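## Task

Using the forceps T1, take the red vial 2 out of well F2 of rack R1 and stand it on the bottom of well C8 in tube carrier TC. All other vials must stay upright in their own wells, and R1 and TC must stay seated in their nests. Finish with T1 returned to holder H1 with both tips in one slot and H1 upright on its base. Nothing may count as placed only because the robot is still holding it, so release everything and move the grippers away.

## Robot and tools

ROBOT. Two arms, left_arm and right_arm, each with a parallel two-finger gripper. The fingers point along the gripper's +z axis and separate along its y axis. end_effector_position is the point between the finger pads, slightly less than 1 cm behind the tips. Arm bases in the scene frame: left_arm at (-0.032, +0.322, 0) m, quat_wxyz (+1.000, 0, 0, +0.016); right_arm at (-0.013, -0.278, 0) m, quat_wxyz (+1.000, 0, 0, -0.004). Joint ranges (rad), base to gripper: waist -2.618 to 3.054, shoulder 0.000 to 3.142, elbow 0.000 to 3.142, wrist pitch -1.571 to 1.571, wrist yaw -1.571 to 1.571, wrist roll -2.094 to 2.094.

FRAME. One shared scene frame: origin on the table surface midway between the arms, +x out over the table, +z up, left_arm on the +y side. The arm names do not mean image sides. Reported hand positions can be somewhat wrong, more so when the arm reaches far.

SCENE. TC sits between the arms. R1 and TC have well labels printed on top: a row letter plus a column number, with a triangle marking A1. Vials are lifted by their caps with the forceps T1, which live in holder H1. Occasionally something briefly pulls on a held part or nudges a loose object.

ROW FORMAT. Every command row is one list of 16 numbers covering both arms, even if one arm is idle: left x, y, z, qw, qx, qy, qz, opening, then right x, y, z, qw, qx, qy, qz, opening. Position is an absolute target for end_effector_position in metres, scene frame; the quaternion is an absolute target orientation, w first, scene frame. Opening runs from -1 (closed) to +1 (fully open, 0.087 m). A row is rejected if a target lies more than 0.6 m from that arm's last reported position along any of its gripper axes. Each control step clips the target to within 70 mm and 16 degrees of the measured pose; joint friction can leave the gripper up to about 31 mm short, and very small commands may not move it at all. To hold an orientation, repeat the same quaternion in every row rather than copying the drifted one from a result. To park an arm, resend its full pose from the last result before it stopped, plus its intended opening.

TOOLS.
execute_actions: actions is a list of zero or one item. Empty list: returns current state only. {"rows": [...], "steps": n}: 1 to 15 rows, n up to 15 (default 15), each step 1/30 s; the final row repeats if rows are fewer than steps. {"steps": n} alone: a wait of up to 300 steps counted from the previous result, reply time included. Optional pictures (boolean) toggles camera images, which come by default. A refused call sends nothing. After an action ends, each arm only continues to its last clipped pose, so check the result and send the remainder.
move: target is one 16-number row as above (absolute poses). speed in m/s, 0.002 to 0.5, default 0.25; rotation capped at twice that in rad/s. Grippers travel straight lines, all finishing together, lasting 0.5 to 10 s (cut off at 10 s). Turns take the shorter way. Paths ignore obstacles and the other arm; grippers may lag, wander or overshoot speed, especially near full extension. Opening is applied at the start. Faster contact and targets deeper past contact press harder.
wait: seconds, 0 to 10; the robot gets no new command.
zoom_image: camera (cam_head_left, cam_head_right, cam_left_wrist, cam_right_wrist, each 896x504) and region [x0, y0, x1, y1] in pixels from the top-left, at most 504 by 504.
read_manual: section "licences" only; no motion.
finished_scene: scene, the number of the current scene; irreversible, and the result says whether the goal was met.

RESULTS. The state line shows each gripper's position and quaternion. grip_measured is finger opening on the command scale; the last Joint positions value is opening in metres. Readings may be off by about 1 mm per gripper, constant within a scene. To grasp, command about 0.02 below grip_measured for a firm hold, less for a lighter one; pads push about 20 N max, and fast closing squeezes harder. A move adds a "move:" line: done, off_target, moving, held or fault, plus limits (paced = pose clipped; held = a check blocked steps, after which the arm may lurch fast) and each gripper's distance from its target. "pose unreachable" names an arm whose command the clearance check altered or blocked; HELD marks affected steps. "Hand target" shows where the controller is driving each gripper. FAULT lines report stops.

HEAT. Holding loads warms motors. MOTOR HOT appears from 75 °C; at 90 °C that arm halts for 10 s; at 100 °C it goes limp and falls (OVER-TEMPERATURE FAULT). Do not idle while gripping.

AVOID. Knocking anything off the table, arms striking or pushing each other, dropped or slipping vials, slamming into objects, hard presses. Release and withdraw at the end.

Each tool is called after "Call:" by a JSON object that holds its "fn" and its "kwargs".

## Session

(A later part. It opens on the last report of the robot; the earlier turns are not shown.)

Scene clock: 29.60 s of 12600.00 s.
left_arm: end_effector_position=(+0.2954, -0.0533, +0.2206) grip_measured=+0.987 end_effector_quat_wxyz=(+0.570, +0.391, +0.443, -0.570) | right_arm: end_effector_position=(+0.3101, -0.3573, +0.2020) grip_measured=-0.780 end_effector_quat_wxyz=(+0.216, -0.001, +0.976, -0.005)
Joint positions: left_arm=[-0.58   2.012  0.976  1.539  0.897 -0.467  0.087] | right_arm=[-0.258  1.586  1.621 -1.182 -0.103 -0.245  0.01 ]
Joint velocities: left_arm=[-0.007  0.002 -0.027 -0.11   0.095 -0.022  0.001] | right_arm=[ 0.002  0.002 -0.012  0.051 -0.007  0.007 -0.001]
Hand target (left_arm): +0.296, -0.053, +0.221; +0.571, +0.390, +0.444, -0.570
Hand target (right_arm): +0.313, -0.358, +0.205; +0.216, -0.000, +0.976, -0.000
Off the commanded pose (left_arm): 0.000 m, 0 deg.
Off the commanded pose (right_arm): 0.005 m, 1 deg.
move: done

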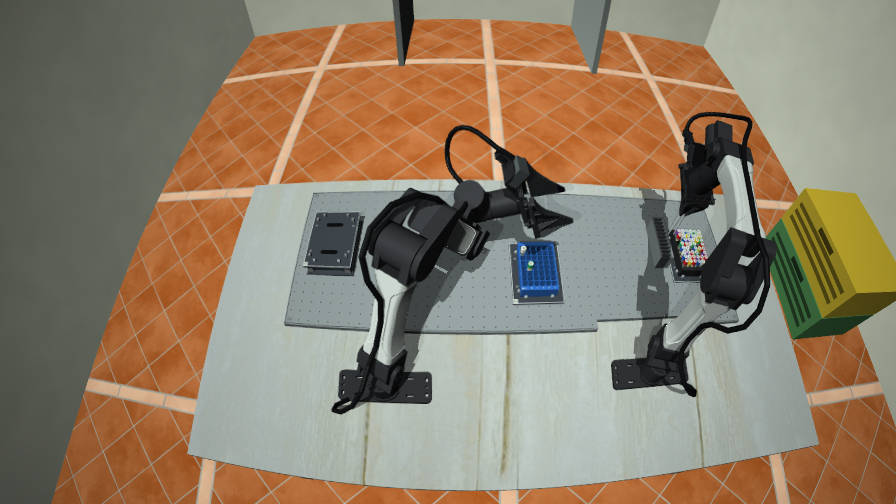

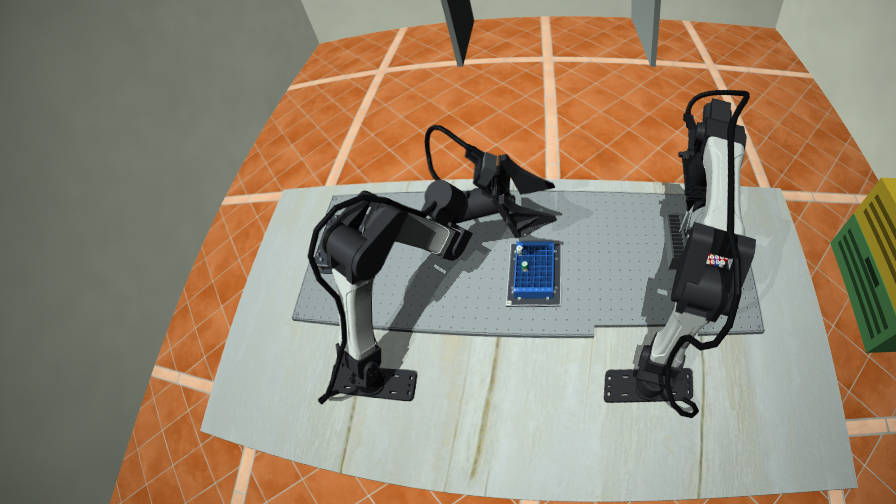

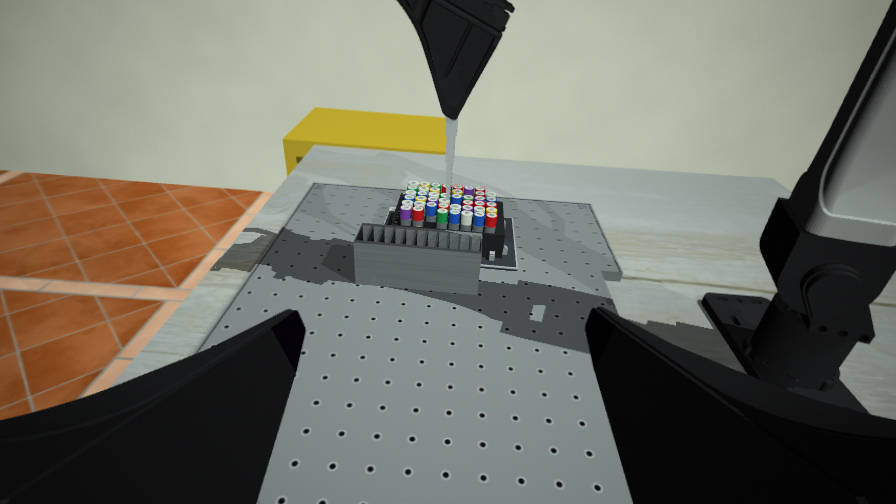

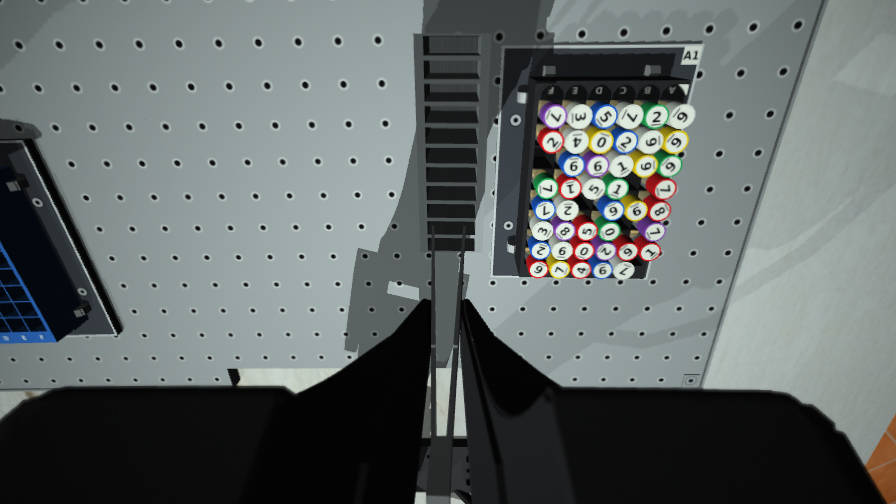

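Call:
{"fn": "move", "kwargs": {"target": [0.2958,-0.0532,0.2208,0.571,0.39,0.444,-0.57,1,0.344,-0.412,0.19,0.2,0.374,0.902,-0.083,-0.78], "speed": 0.12}}

Call:
{"fn": "zoom_image", "kwargs": {"camera": "cam_left_wrist", "region": [360, 120, 500, 250]}}

Call:
{"fn": "zoom_image", "kwargs": {"camera": "cam_right_wrist", "region": [370, 150, 530, 310]}}

Scene clock: 95.83 s of 12600.00 s.
left_arm: end_effector_position=(+0.2954, -0.0533, +0.2206) grip_measured=+0.987 end_effector_quat_wxyz=(+0.570, +0.391, +0.443, -0.570) | right_arm: end_effector_position=(+0.3437, -0.4052, +0.1878) grip_measured=-0.780 end_effector_quat_wxyz=(+0.199, +0.364, +0.907, -0.077)
Joint positions: left_arm=[-0.58   2.012  0.976  1.539  0.897 -0.467  0.087] | right_arm=[-0.296  1.775  1.779 -1.183  0.182  0.423  0.01 ]
Joint velocities: left_arm=[-0.002 -0.007 -0.007  0.022 -0.007 -0.007 -0.   ] | right_arm=[ 0.007 -0.017  0.017 -0.051  0.051  0.095  0.001]
Hand target (left_arm): +0.296, -0.053, +0.221; +0.571, +0.390, +0.444, -0.570
Hand target (right_arm): +0.344, -0.412, +0.190; +0.199, +0.374, +0.902, -0.084
Off the commanded pose (left_arm): 0.000 m, 0 deg.
Off the commanded pose (right_arm): 0.007 m, 1 deg.
After step 90, 59.53 s passed at rest.
move: done

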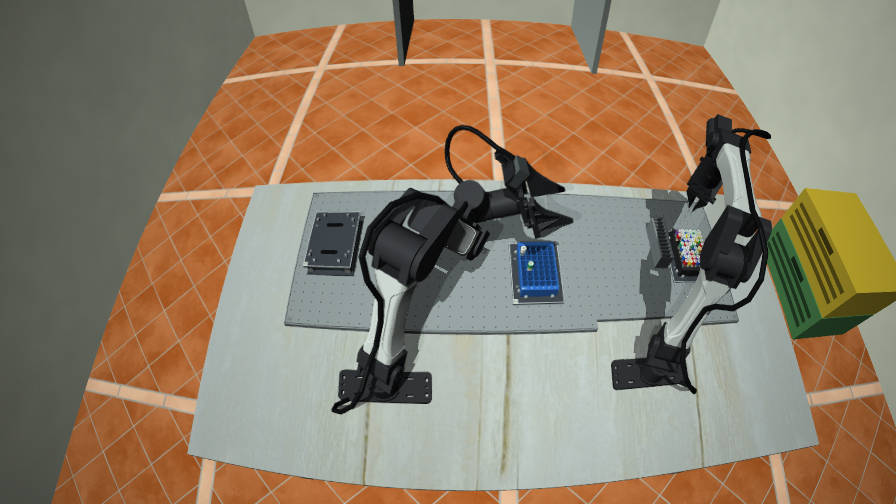

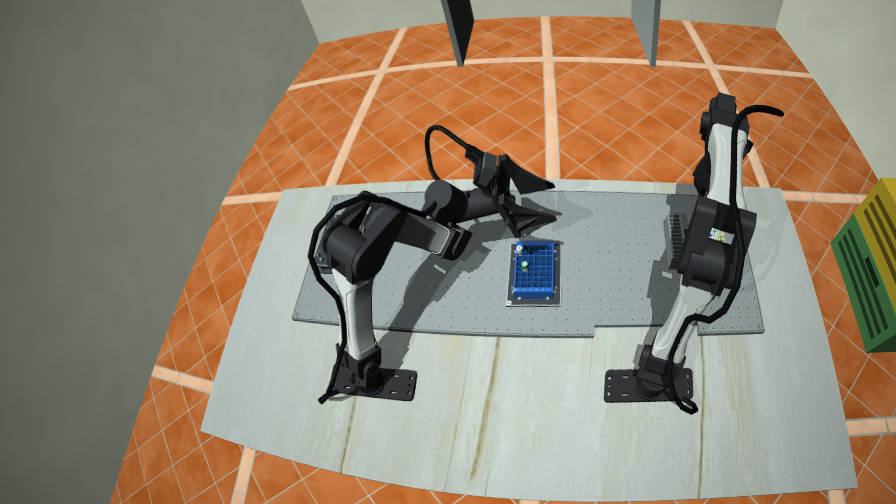

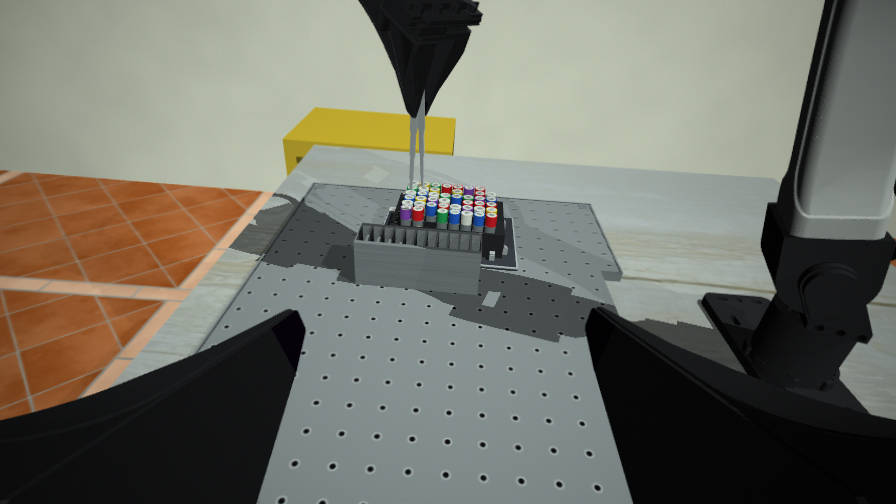

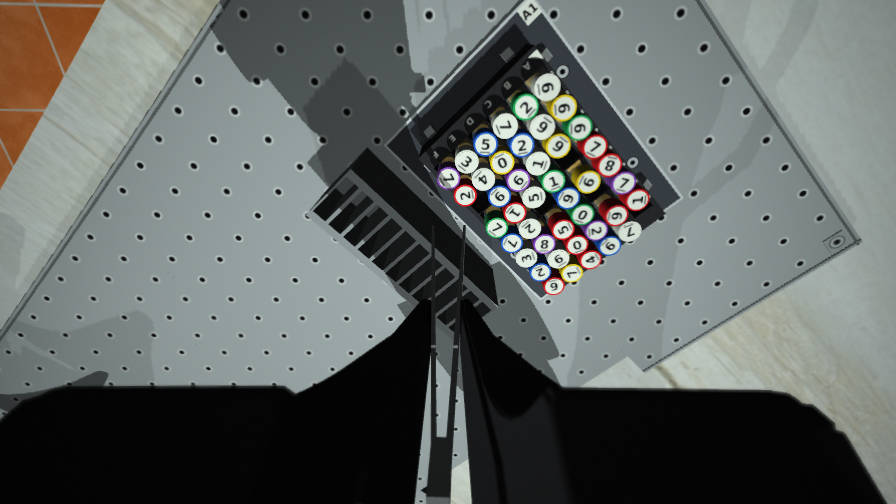

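Region (360, 120, 500, 250) of cam_left_wrist's 896x504 image, scaled by 3.600, with more detail than that image has; it fills the top 468 rows of this view, and the rest is white.

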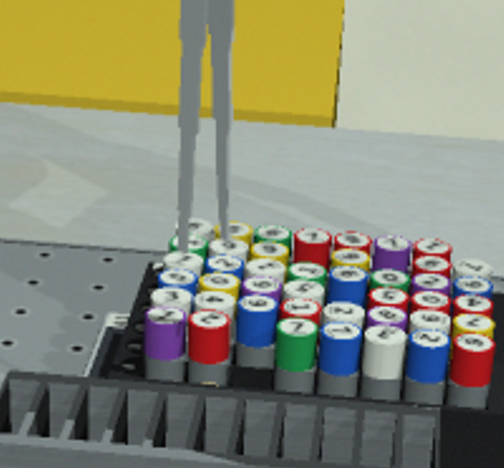

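Region (370, 150, 530, 310) of cam_right_wrist's 896x504 image, scaled by 3.150, with more detail than that image has.

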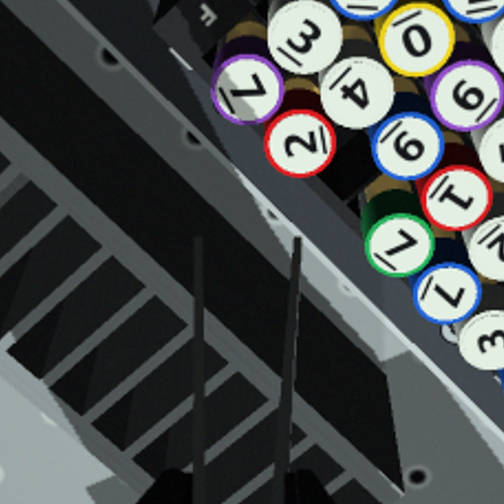

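Call:
{"fn": "move", "kwargs": {"target": [0.2958,-0.0532,0.2208,0.571,0.39,0.444,-0.57,1,0.343,-0.422,0.176,0.2,0.374,0.902,-0.083,-0.78], "speed": 0.03}}

Call:
{"fn": "zoom_image", "kwargs": {"camera": "cam_left_wrist", "region": [360, 120, 500, 250]}}

Call:
{"fn": "zoom_image", "kwargs": {"camera": "cam_right_wrist", "region": [370, 150, 530, 310]}}

Scene clock: 97.97 s of 12600.00 s.
left_arm: end_effector_position=(+0.2954, -0.0533, +0.2206) grip_measured=+0.987 end_effector_quat_wxyz=(+0.570, +0.391, +0.443, -0.570) | right_arm: end_effector_position=(+0.3431, -0.4174, +0.1832) grip_measured=-0.780 end_effector_quat_wxyz=(+0.202, +0.373, +0.902, -0.081)
Joint positions: left_arm=[-0.58   2.012  0.976  1.539  0.897 -0.467  0.087] | right_arm=[-0.326  1.775  1.758 -1.151  0.183  0.413  0.01 ]
Joint velocities: left_arm=[-0.007 -0.012 -0.007 -0.037  0.007  0.007 -0.001] | right_arm=[ 0.002 -0.012 -0.017  0.037  0.095  0.022 -0.   ]
Hand target (left_arm): +0.296, -0.053, +0.221; +0.571, +0.390, +0.444, -0.570
Hand target (right_arm): +0.343, -0.422, +0.176; +0.200, +0.374, +0.902, -0.083
Off the commanded pose (left_arm): 0.000 m, 0 deg.
Off the commanded pose (right_arm): 0.009 m, 0 deg.
move: done

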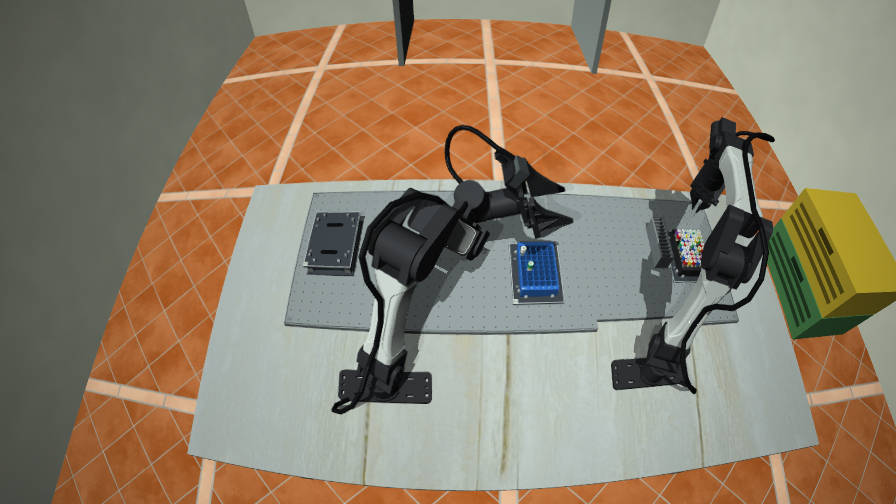

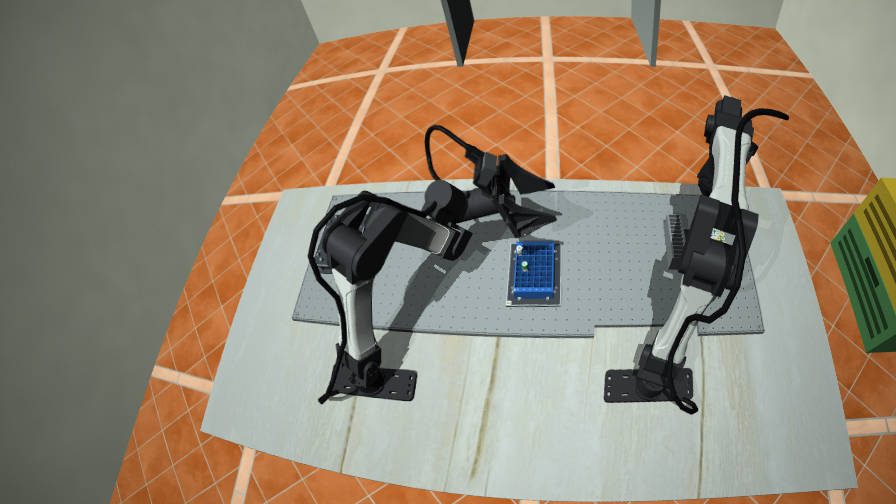

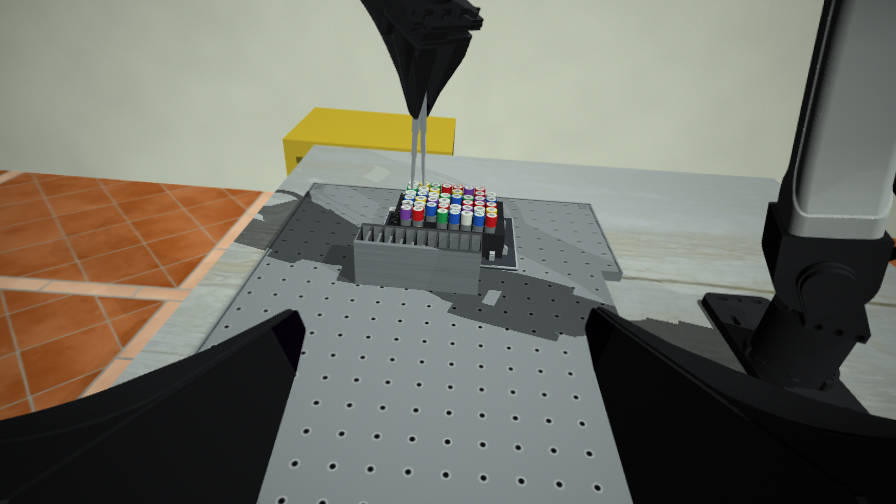

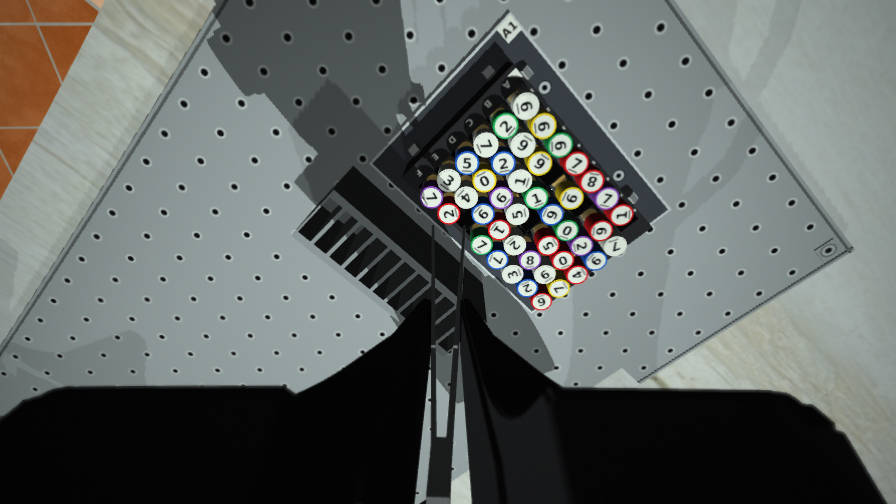

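Region (360, 120, 500, 250) of cam_left_wrist's 896x504 image, scaled by 3.600, with more detail than that image has; it fills the top 468 rows of this view, and the rest is white.

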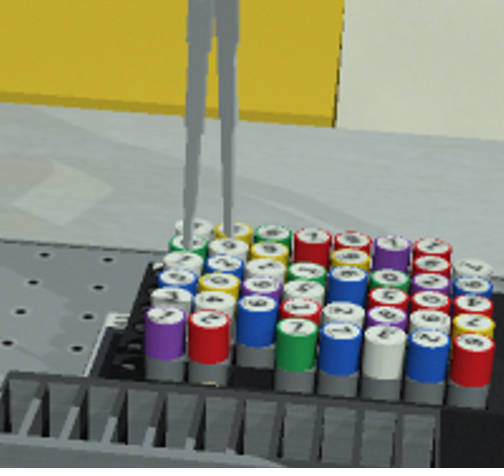

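Region (370, 150, 530, 310) of cam_right_wrist's 896x504 image, scaled by 3.150, with more detail than that image has.

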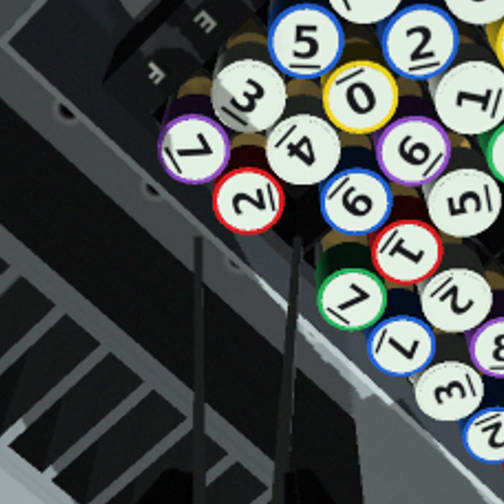

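Aligned; gap ~25 mm.

Call:
{"fn": "move", "kwargs": {"target": [0.2958,-0.0532,0.2208,0.571,0.39,0.444,-0.57,1,0.343,-0.419,0.156,0.2,0.374,0.902,-0.083,-0.78], "speed": 0.02}}

Call:
{"fn": "zoom_image", "kwargs": {"camera": "cam_left_wrist", "region": [370, 150, 470, 250]}}

Call:
{"fn": "zoom_image", "kwargs": {"camera": "cam_right_wrist", "region": [370, 150, 530, 310]}}

Scene clock: 100.70 s of 12600.00 s.
left_arm: end_effector_position=(+0.2954, -0.0533, +0.2206) grip_measured=+0.987 end_effector_quat_wxyz=(+0.570, +0.391, +0.443, -0.570) | right_arm: end_effector_position=(+0.3442, -0.4178, +0.1582) grip_measured=-0.780 end_effector_quat_wxyz=(+0.196, +0.372, +0.903, -0.082)
Joint positions: left_arm=[-0.58   2.012  0.976  1.539  0.897 -0.467  0.087] | right_arm=[-0.326  1.775  1.66  -1.066  0.183  0.413  0.01 ]
Joint velocities: left_arm=[-0.017 -0.007  0.017 -0.051  0.007 -0.051  0.   ] | right_arm=[-0.002  0.012  0.007  0.051 -0.066  0.007  0.001]
Hand target (left_arm): +0.296, -0.053, +0.221; +0.571, +0.390, +0.444, -0.570
Hand target (right_arm): +0.343, -0.419, +0.156; +0.200, +0.374, +0.902, -0.083
Off the commanded pose (left_arm): 0.000 m, 0 deg.
Off the commanded pose (right_arm): 0.003 m, 1 deg.
move: done

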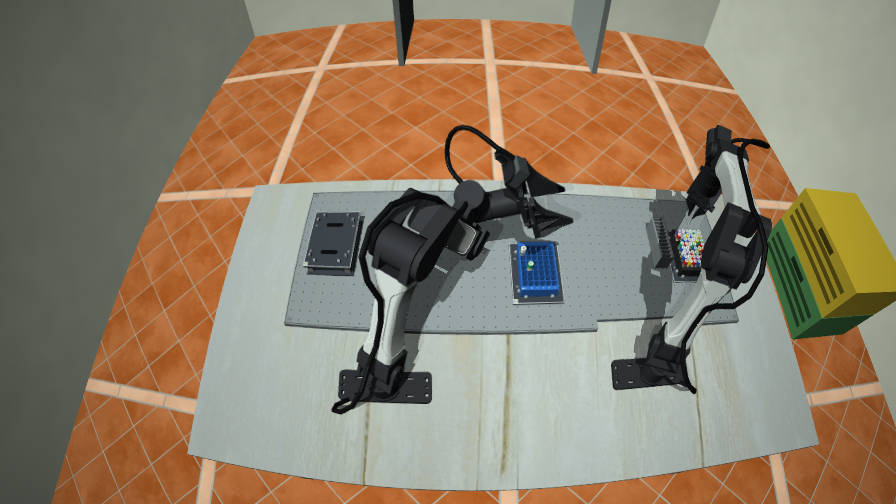

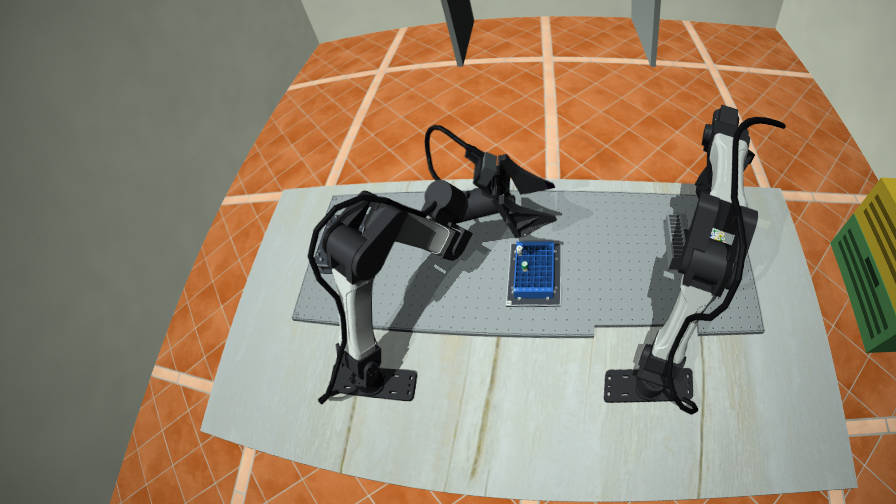

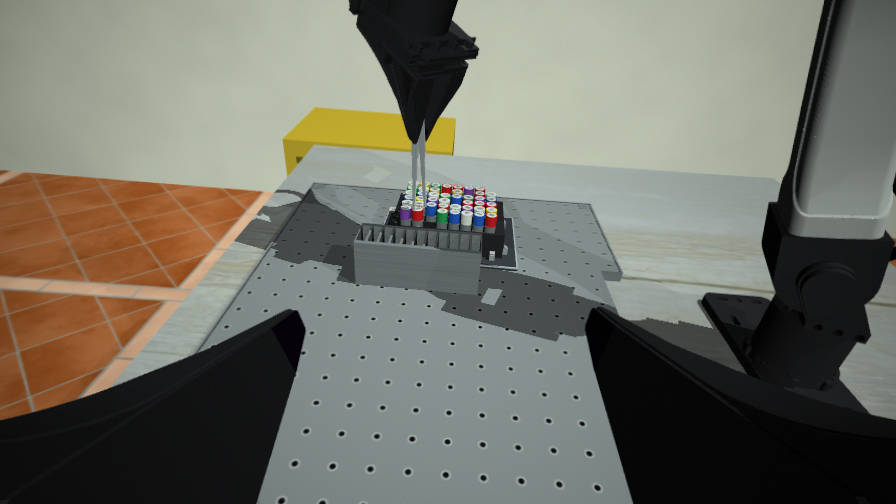

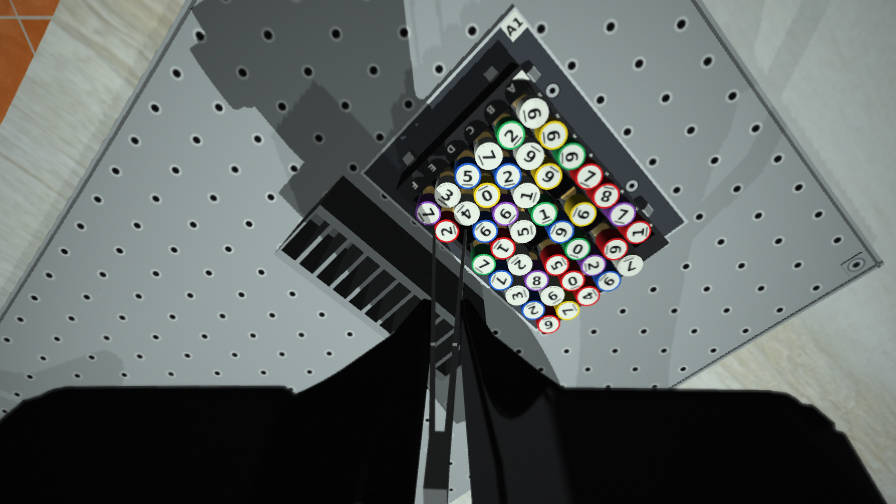

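Region (370, 150, 470, 250) of cam_left_wrist's 896x504 image, scaled by 5.040, with more detail than that image has.

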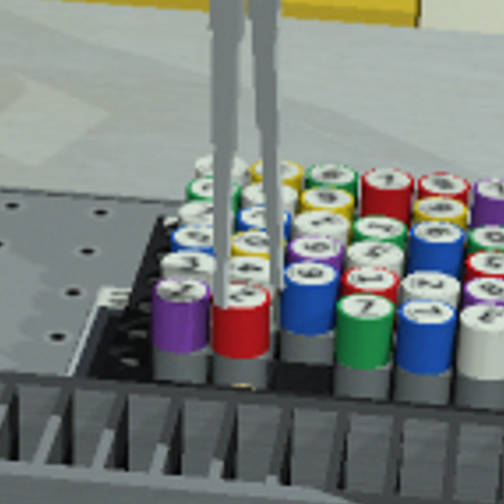

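Region (370, 150, 530, 310) of cam_right_wrist's 896x504 image, scaled by 3.150, with more detail than that image has.

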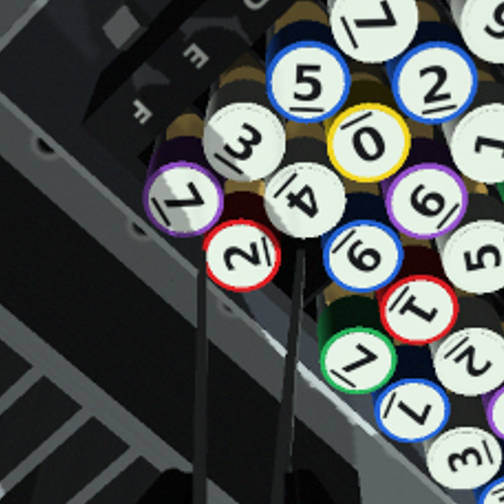

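Call:
{"fn": "move", "kwargs": {"target": [0.2958,-0.0532,0.2208,0.571,0.39,0.444,-0.57,1,0.343,-0.419,0.158,0.2,0.374,0.902,-0.083,-0.76], "speed": 0.02}}

Call:
{"fn": "zoom_image", "kwargs": {"camera": "cam_left_wrist", "region": [370, 150, 470, 250]}}

Call:
{"fn": "zoom_image", "kwargs": {"camera": "cam_right_wrist", "region": [400, 180, 500, 280]}}

Scene clock: 102.43 s of 12600.00 s.
left_arm: end_effector_position=(+0.2954, -0.0533, +0.2206) grip_measured=+0.987 end_effector_quat_wxyz=(+0.570, +0.391, +0.443, -0.570) | right_arm: end_effector_position=(+0.3444, -0.4179, +0.1583) grip_measured=-0.760 end_effector_quat_wxyz=(+0.197, +0.372, +0.903, -0.082)
Joint positions: left_arm=[-0.58   2.012  0.976  1.539  0.897 -0.467  0.087] | right_arm=[-0.326  1.775  1.66  -1.066  0.183  0.413  0.01 ]
Joint velocities: left_arm=[ 0.007 -0.007  0.002 -0.022  0.066 -0.007 -0.001] | right_arm=[ 0.002 -0.007 -0.012 -0.066  0.022  0.081  0.   ]
Hand target (left_arm): +0.296, -0.053, +0.221; +0.571, +0.390, +0.444, -0.570
Hand target (right_arm): +0.343, -0.419, +0.158; +0.200, +0.374, +0.902, -0.083
Off the commanded pose (left_arm): 0.000 m, 0 deg.
Off the commanded pose (right_arm): 0.002 m, 0 deg.
move: done

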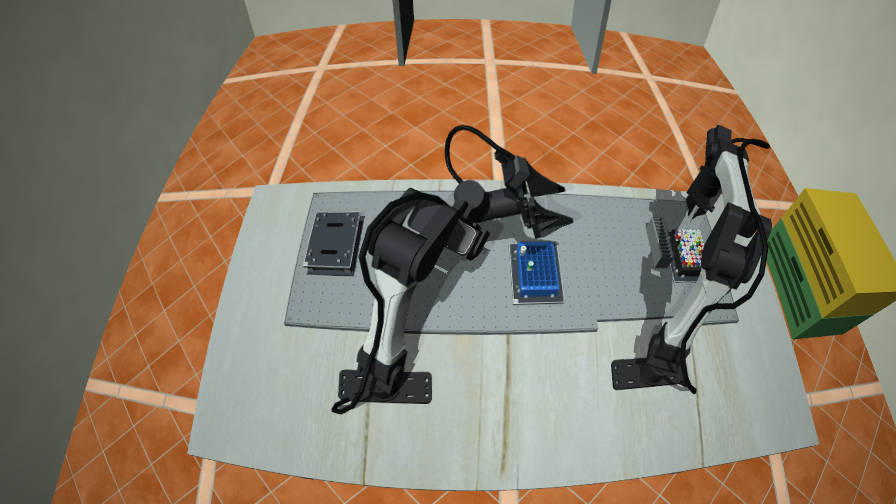

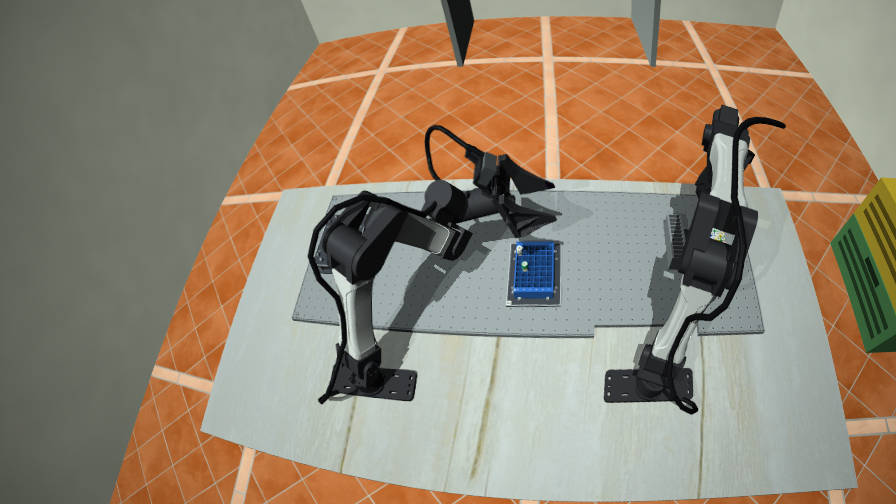

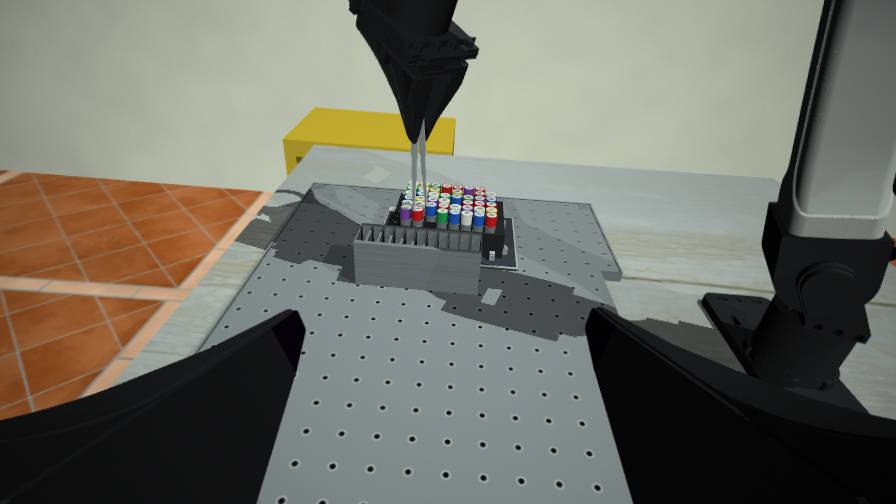

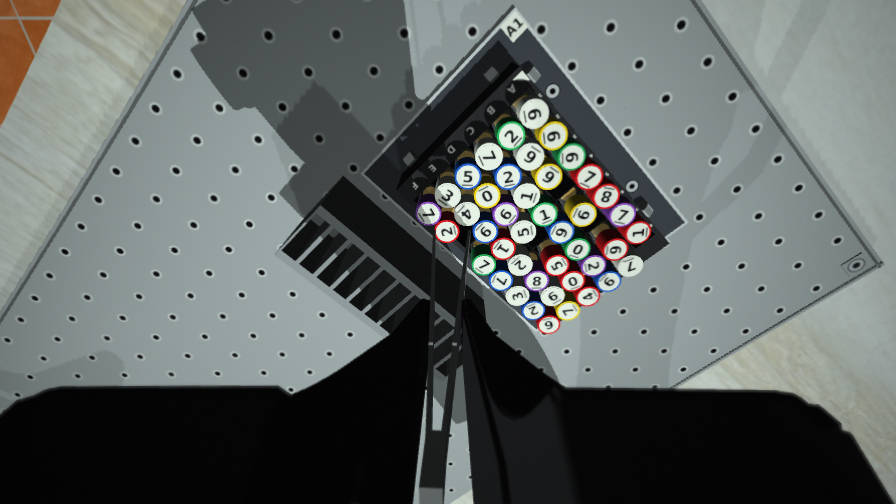

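Region (370, 150, 470, 250) of cam_left_wrist's 896x504 image, scaled by 5.040, with more detail than that image has.

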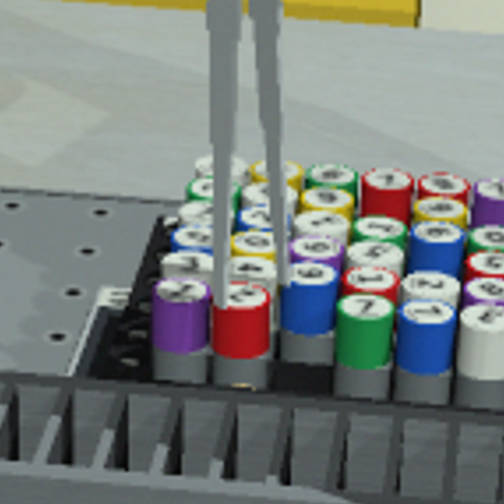

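Region (400, 180, 500, 280) of cam_right_wrist's 896x504 image, scaled by 5.040, with more detail than that image has.

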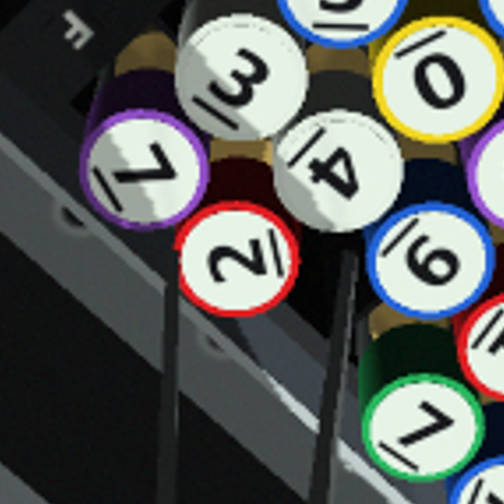

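Call:
{"fn": "move", "kwargs": {"target": [0.2958,-0.0532,0.2208,0.571,0.39,0.444,-0.57,1,0.347,-0.413,0.172,0.2,0.374,0.902,-0.083,-0.76], "speed": 0.02}}

Call:
{"fn": "zoom_image", "kwargs": {"camera": "cam_left_wrist", "region": [370, 150, 470, 250]}}

Call:
{"fn": "zoom_image", "kwargs": {"camera": "cam_right_wrist", "region": [400, 180, 500, 280]}}

Scene clock: 104.73 s of 12600.00 s.
left_arm: end_effector_position=(+0.2954, -0.0533, +0.2206) grip_measured=+0.987 end_effector_quat_wxyz=(+0.570, +0.391, +0.443, -0.570) | right_arm: end_effector_position=(+0.3439, -0.4147, +0.1659) grip_measured=-0.760 end_effector_quat_wxyz=(+0.196, +0.374, +0.903, -0.080)
Joint positions: left_arm=[-0.58   2.012  0.976  1.539  0.897 -0.467  0.087] | right_arm=[-0.319  1.775  1.692 -1.1    0.183  0.424  0.01 ]
Joint velocities: left_arm=[-0.007 -0.002 -0.002  0.022 -0.095  0.022  0.001] | right_arm=[ 0.007  0.007 -0.007  0.007 -0.022  0.022  0.   ]
Hand target (left_arm): +0.296, -0.053, +0.221; +0.571, +0.390, +0.444, -0.570
Hand target (right_arm): +0.347, -0.413, +0.172; +0.200, +0.374, +0.902, -0.083
Off the commanded pose (left_arm): 0.000 m, 0 deg.
Off the commanded pose (right_arm): 0.007 m, 1 deg.
move: done

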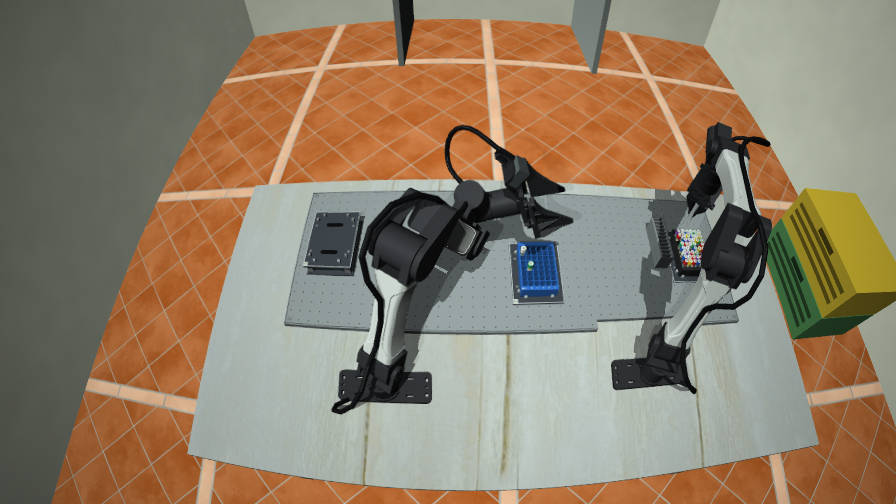

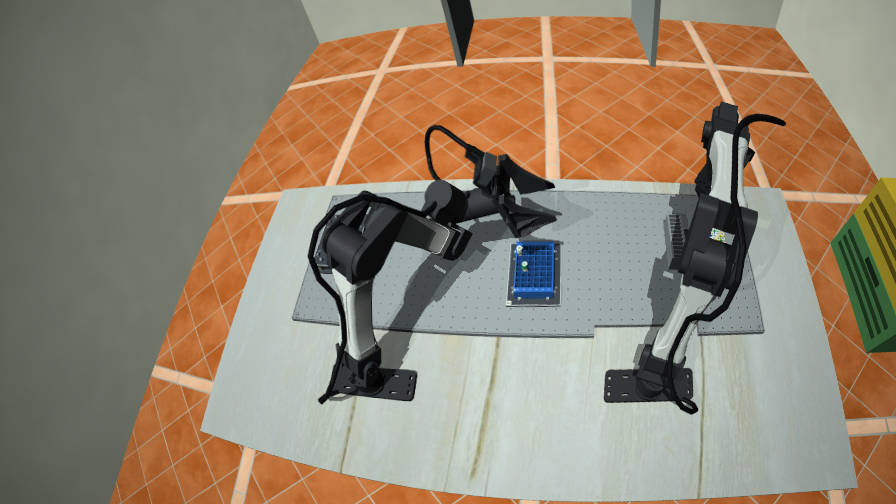

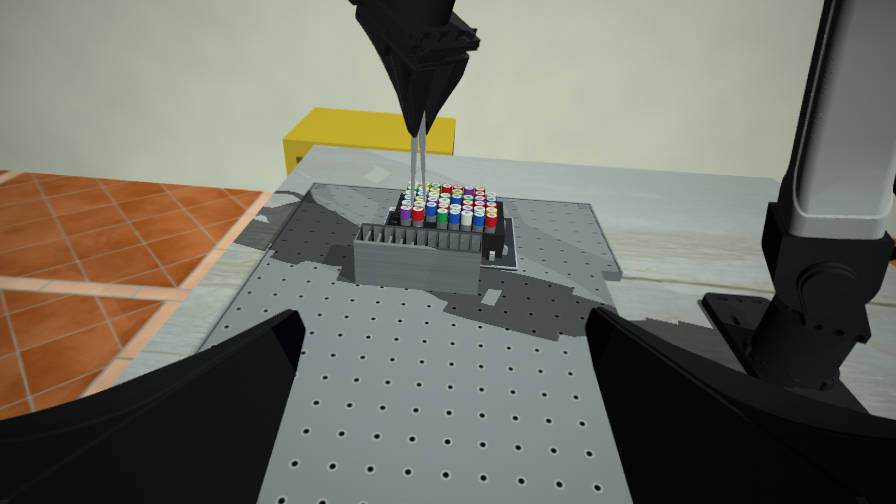

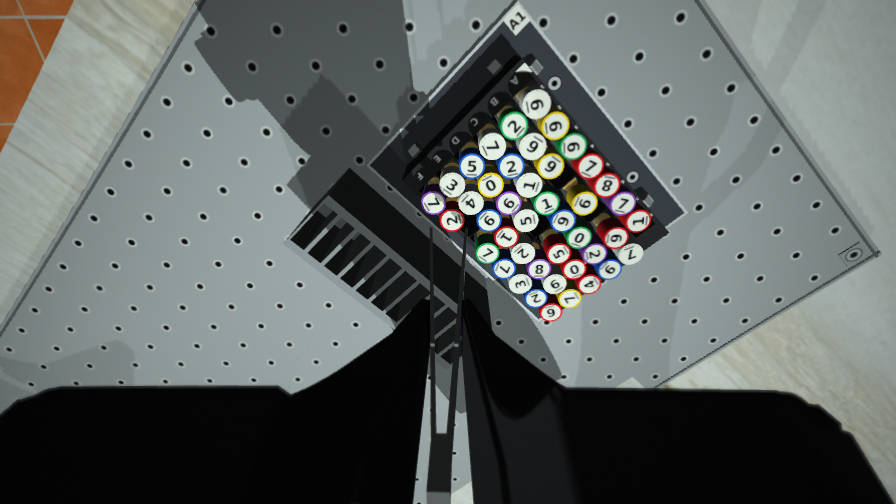

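Region (370, 150, 470, 250) of cam_left_wrist's 896x504 image, scaled by 5.040, with more detail than that image has.

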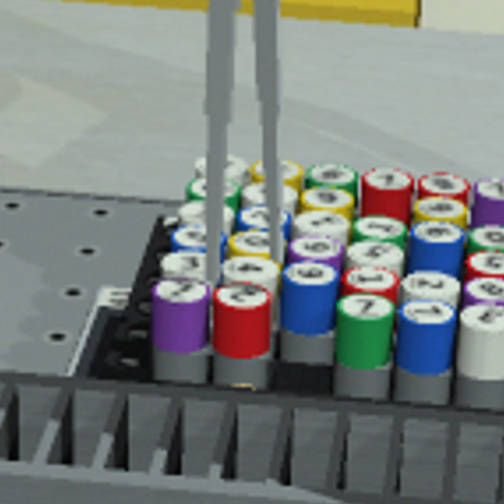

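Region (400, 180, 500, 280) of cam_right_wrist's 896x504 image, scaled by 5.040, with more detail than that image has.

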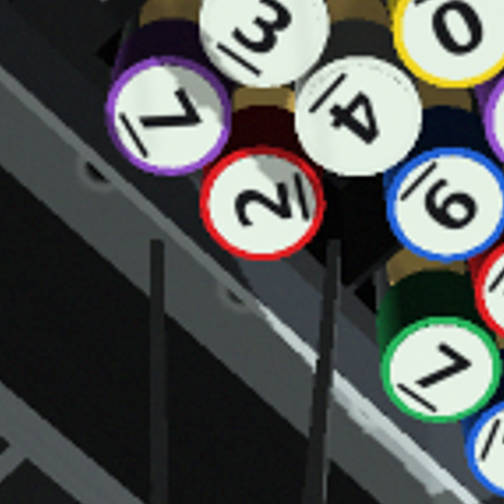

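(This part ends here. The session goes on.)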